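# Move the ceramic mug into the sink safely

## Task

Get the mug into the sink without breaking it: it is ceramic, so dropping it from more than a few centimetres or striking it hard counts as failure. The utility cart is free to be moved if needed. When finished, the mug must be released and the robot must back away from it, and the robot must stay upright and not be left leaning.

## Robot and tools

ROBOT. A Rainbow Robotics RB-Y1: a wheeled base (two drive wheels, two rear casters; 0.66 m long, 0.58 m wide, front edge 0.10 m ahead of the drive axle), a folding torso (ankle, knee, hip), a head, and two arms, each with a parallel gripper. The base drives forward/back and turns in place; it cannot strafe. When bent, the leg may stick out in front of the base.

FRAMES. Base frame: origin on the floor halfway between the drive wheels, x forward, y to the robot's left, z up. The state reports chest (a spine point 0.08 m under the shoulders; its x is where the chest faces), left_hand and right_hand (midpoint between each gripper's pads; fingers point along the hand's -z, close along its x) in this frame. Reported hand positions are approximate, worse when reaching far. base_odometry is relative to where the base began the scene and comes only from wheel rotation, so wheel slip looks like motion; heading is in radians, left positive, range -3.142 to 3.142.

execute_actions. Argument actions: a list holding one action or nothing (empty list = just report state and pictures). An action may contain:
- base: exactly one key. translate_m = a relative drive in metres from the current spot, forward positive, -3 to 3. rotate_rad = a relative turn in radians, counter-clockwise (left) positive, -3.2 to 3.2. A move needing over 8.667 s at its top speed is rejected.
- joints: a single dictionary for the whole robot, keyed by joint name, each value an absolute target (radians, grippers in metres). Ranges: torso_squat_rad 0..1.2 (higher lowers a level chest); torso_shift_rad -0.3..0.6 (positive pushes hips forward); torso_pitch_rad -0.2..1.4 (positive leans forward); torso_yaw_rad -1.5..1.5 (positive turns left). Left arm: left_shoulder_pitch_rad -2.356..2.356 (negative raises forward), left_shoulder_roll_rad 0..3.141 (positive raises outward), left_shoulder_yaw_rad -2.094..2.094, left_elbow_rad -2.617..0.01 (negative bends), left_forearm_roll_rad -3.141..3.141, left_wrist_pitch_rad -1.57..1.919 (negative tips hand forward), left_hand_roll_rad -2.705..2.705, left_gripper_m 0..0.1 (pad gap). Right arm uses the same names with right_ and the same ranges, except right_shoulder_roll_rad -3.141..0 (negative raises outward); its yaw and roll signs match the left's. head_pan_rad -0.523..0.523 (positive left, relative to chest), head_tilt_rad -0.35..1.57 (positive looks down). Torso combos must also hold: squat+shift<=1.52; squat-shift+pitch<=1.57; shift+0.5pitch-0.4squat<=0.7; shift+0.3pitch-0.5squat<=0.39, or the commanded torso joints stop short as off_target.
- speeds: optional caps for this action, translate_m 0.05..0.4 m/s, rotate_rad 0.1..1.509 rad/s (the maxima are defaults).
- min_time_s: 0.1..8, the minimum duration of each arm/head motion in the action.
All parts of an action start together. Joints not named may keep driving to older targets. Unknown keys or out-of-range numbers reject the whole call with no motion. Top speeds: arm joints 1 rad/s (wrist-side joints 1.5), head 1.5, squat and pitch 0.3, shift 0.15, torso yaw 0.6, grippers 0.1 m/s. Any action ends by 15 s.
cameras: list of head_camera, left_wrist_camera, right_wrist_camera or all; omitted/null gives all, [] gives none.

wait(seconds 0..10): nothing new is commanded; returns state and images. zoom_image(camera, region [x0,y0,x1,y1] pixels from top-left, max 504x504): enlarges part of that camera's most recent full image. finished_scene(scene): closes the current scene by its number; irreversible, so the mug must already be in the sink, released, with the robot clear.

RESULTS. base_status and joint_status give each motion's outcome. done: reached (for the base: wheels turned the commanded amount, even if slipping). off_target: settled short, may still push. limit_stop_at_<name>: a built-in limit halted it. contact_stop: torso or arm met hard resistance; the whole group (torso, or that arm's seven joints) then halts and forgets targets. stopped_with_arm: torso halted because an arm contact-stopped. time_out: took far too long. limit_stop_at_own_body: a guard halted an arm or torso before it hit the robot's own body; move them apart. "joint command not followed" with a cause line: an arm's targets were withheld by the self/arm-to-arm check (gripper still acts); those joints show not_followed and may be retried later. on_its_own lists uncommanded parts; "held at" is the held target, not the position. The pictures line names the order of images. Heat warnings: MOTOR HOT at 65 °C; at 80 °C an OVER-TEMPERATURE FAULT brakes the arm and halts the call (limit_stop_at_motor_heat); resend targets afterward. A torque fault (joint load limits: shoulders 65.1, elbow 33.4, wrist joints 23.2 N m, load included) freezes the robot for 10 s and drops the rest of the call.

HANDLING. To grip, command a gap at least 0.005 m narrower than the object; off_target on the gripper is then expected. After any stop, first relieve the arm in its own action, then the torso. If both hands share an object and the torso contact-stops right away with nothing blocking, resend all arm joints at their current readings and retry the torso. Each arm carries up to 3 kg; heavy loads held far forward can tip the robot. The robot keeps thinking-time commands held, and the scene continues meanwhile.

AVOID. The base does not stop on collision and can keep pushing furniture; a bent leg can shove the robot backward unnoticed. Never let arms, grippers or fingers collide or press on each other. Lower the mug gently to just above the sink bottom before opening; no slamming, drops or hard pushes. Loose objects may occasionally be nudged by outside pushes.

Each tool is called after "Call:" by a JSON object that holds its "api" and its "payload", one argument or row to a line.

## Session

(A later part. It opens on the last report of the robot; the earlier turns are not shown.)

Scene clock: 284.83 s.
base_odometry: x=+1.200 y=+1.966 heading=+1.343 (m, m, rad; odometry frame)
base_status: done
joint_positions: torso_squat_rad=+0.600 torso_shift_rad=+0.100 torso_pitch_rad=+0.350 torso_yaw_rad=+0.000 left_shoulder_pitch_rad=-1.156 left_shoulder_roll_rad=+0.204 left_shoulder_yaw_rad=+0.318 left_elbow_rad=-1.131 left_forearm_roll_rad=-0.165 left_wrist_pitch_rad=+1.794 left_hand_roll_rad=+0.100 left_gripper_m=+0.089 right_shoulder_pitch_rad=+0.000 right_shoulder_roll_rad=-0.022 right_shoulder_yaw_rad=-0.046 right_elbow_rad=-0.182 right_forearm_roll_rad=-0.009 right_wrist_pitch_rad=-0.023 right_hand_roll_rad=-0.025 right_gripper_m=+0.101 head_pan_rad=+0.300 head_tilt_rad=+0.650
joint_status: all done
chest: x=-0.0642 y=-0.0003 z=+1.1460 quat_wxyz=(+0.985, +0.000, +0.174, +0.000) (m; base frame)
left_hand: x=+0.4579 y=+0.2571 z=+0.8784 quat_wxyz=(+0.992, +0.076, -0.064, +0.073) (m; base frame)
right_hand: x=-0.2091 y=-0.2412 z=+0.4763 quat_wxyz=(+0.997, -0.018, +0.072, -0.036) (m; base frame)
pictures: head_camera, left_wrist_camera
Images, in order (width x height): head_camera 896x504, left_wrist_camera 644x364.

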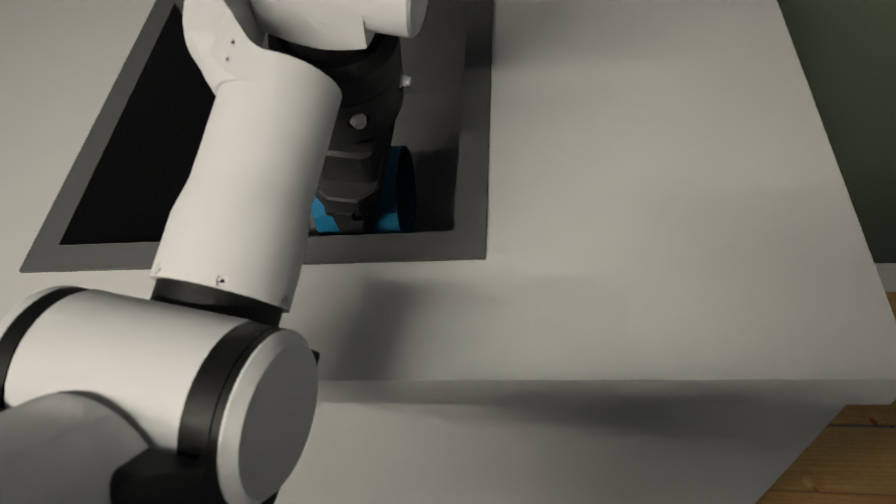

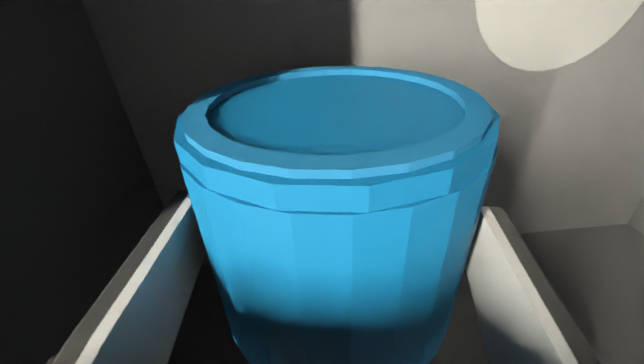

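Call:
{"api": "execute_actions", "payload": {
  "actions": [
    {"joints":{"torso_squat_rad":0.735}}
  ],
  "cameras": ["head_camera","left_wrist_camera"]
}}

Scene clock: 301.57 s.
base_odometry: x=+1.200 y=+1.966 heading=+1.343 (m, m, rad; odometry frame)
base_status: not commanded
joint_positions: torso_squat_rad=+0.735 torso_shift_rad=+0.099 torso_pitch_rad=+0.348 torso_yaw_rad=+0.000 left_shoulder_pitch_rad=-1.162 left_shoulder_roll_rad=+0.206 left_shoulder_yaw_rad=+0.318 left_elbow_rad=-1.135 left_forearm_roll_rad=-0.166 left_wrist_pitch_rad=+1.793 left_hand_roll_rad=+0.100 left_gripper_m=+0.090 right_shoulder_pitch_rad=+0.000 right_shoulder_roll_rad=-0.022 right_shoulder_yaw_rad=-0.046 right_elbow_rad=-0.182 right_forearm_roll_rad=-0.009 right_wrist_pitch_rad=-0.023 right_hand_roll_rad=-0.025 right_gripper_m=+0.101 head_pan_rad=+0.300 head_tilt_rad=+0.650
joint_status: all done
chest: x=-0.0711 y=-0.0005 z=+1.0880 quat_wxyz=(+0.985, +0.000, +0.173, +0.000) (m; base frame)
left_hand: x=+0.4547 y=+0.2571 z=+0.8261 quat_wxyz=(+0.992, +0.077, -0.070, +0.073) (m; base frame)
right_hand: x=-0.2145 y=-0.2410 z=+0.4178 quat_wxyz=(+0.997, -0.018, +0.071, -0.036) (m; base frame)
pictures: head_camera, left_wrist_camera
Images, in order (width x height): head_camera 896x504, left_wrist_camera 644x364.

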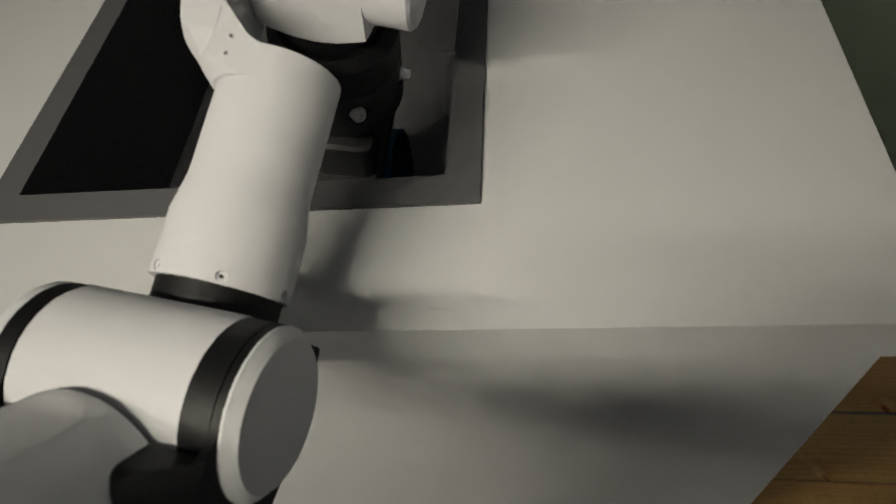

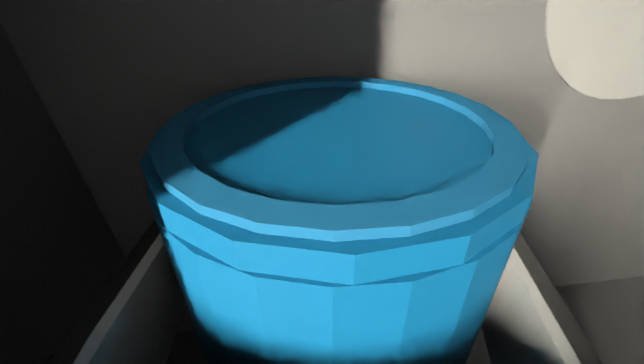

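Call:
{"api": "execute_actions", "payload": {
  "actions": [
    {"joints":{"torso_squat_rad":0.7,"left_gripper_m":0.1}}
  ],
  "cameras": ["left_wrist_camera"]
}}

Scene clock: 305.90 s.
base_odometry: x=+1.200 y=+1.966 heading=+1.343 (m, m, rad; odometry frame)
base_status: not commanded
joint_positions: torso_squat_rad=+0.700 torso_shift_rad=+0.100 torso_pitch_rad=+0.350 torso_yaw_rad=+0.000 left_shoulder_pitch_rad=-1.157 left_shoulder_roll_rad=+0.204 left_shoulder_yaw_rad=+0.318 left_elbow_rad=-1.131 left_forearm_roll_rad=-0.165 left_wrist_pitch_rad=+1.794 left_hand_roll_rad=+0.100 left_gripper_m=+0.100 right_shoulder_pitch_rad=+0.000 right_shoulder_roll_rad=-0.022 right_shoulder_yaw_rad=-0.046 right_elbow_rad=-0.182 right_forearm_roll_rad=-0.009 right_wrist_pitch_rad=-0.023 right_hand_roll_rad=-0.025 right_gripper_m=+0.101 head_pan_rad=+0.300 head_tilt_rad=+0.650
joint_status: all done
chest: x=-0.0684 y=-0.0005 z=+1.1039 quat_wxyz=(+0.985, +0.000, +0.174, +0.000) (m; base frame)
left_hand: x=+0.4539 y=+0.2571 z=+0.8366 quat_wxyz=(+0.992, +0.077, -0.064, +0.073) (m; base frame)
right_hand: x=-0.2133 y=-0.2411 z=+0.4341 quat_wxyz=(+0.997, -0.018, +0.072, -0.036) (m; base frame)
pictures: left_wrist_camera
Images, in order (width x height): left_wrist_camera 644x364.

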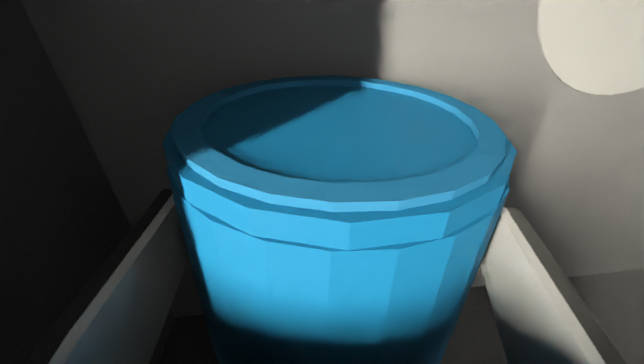

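Call:
{"api": "execute_actions", "payload": {
  "actions": [
    {"joints":{"torso_squat_rad":0.1,"torso_shift_rad":0.09}}
  ],
  "cameras": ["head_camera","left_wrist_camera"]
}}

Scene clock: 312.37 s.
base_odometry: x=+1.200 y=+1.966 heading=+1.343 (m, m, rad; odometry frame)
base_status: not commanded
joint_positions: torso_squat_rad=+0.100 torso_shift_rad=+0.090 torso_pitch_rad=+0.350 torso_yaw_rad=+0.000 left_shoulder_pitch_rad=-1.157 left_shoulder_roll_rad=+0.204 left_shoulder_yaw_rad=+0.318 left_elbow_rad=-1.131 left_forearm_roll_rad=-0.165 left_wrist_pitch_rad=+1.794 left_hand_roll_rad=+0.100 left_gripper_m=+0.100 right_shoulder_pitch_rad=+0.000 right_shoulder_roll_rad=-0.022 right_shoulder_yaw_rad=-0.046 right_elbow_rad=-0.182 right_forearm_roll_rad=-0.009 right_wrist_pitch_rad=-0.023 right_hand_roll_rad=-0.025 right_gripper_m=+0.101 head_pan_rad=+0.300 head_tilt_rad=+0.650
joint_status: all done
chest: x=-0.0593 y=-0.0006 z=+1.2648 quat_wxyz=(+0.985, +0.000, +0.174, +0.000) (m; base frame)
left_hand: x=+0.4630 y=+0.2570 z=+0.9975 quat_wxyz=(+0.992, +0.077, -0.064, +0.073) (m; base frame)
right_hand: x=-0.2042 y=-0.2412 z=+0.5950 quat_wxyz=(+0.997, -0.018, +0.072, -0.036) (m; base frame)
pictures: head_camera, left_wrist_camera
Images, in order (width x height): head_camera 896x504, left_wrist_camera 644x364.

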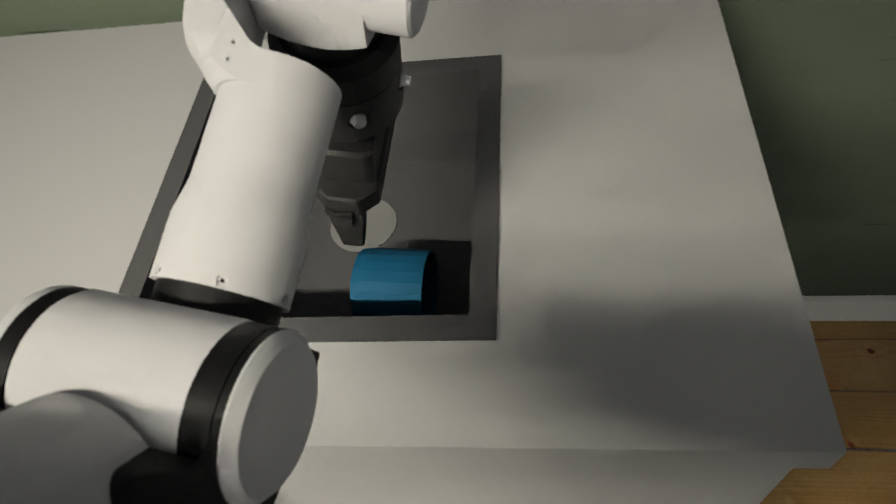

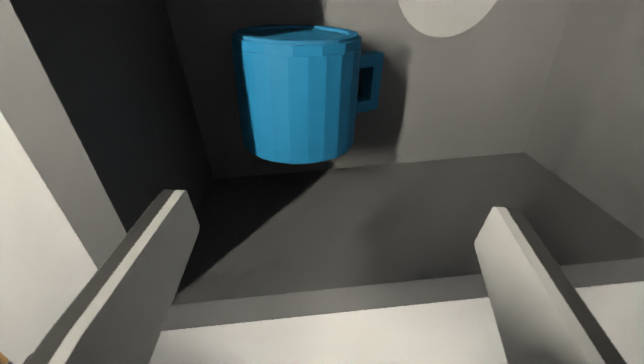

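Call:
{"api": "execute_actions", "payload": {
  "actions": [
    {"base":{"translate_m":-0.6},"joints":{"torso_pitch_rad":0.1,"left_elbow_rad":-1.25}}
  ],
  "cameras": ["head_camera"]
}}

Scene clock: 318.27 s.
base_odometry: x=+1.064 y=+1.381 heading=+1.344 (m, m, rad; odometry frame)
base_status: done
joint_positions: torso_squat_rad=+0.100 torso_shift_rad=+0.090 torso_pitch_rad=+0.100 torso_yaw_rad=+0.000 left_shoulder_pitch_rad=-1.156 left_shoulder_roll_rad=+0.204 left_shoulder_yaw_rad=+0.318 left_elbow_rad=-1.250 left_forearm_roll_rad=-0.165 left_wrist_pitch_rad=+1.794 left_hand_roll_rad=+0.100 left_gripper_m=+0.100 right_shoulder_pitch_rad=+0.000 right_shoulder_roll_rad=-0.022 right_shoulder_yaw_rad=-0.046 right_elbow_rad=-0.182 right_forearm_roll_rad=-0.009 right_wrist_pitch_rad=-0.023 right_hand_roll_rad=-0.025 right_gripper_m=+0.101 head_pan_rad=+0.300 head_tilt_rad=+0.650
joint_status: all done
chest: x=-0.1346 y=-0.0005 z=+1.2821 quat_wxyz=(+0.999, +0.000, +0.050, +0.000) (m; base frame)
left_hand: x=+0.4467 y=+0.2569 z=+1.1898 quat_wxyz=(+0.964, +0.062, -0.245, +0.086) (m; base frame)
right_hand: x=-0.1093 y=-0.2412 z=+0.5973 quat_wxyz=(+0.998, -0.013, -0.053, -0.038) (m; base frame)
pictures: head_camera
Images, in order (width x height): head_camera 896x504.

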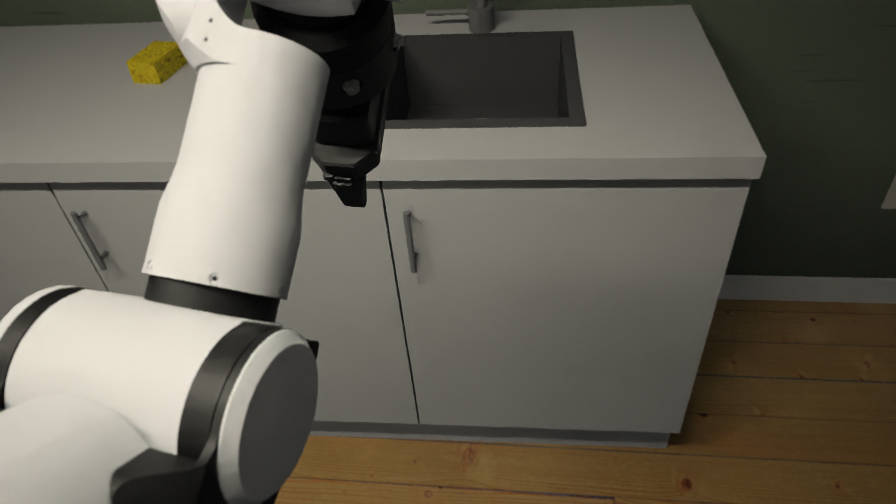

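Call:
{"api": "finished_scene", "payload": {
  "scene": 2
}}

The scene is finished: the task was done.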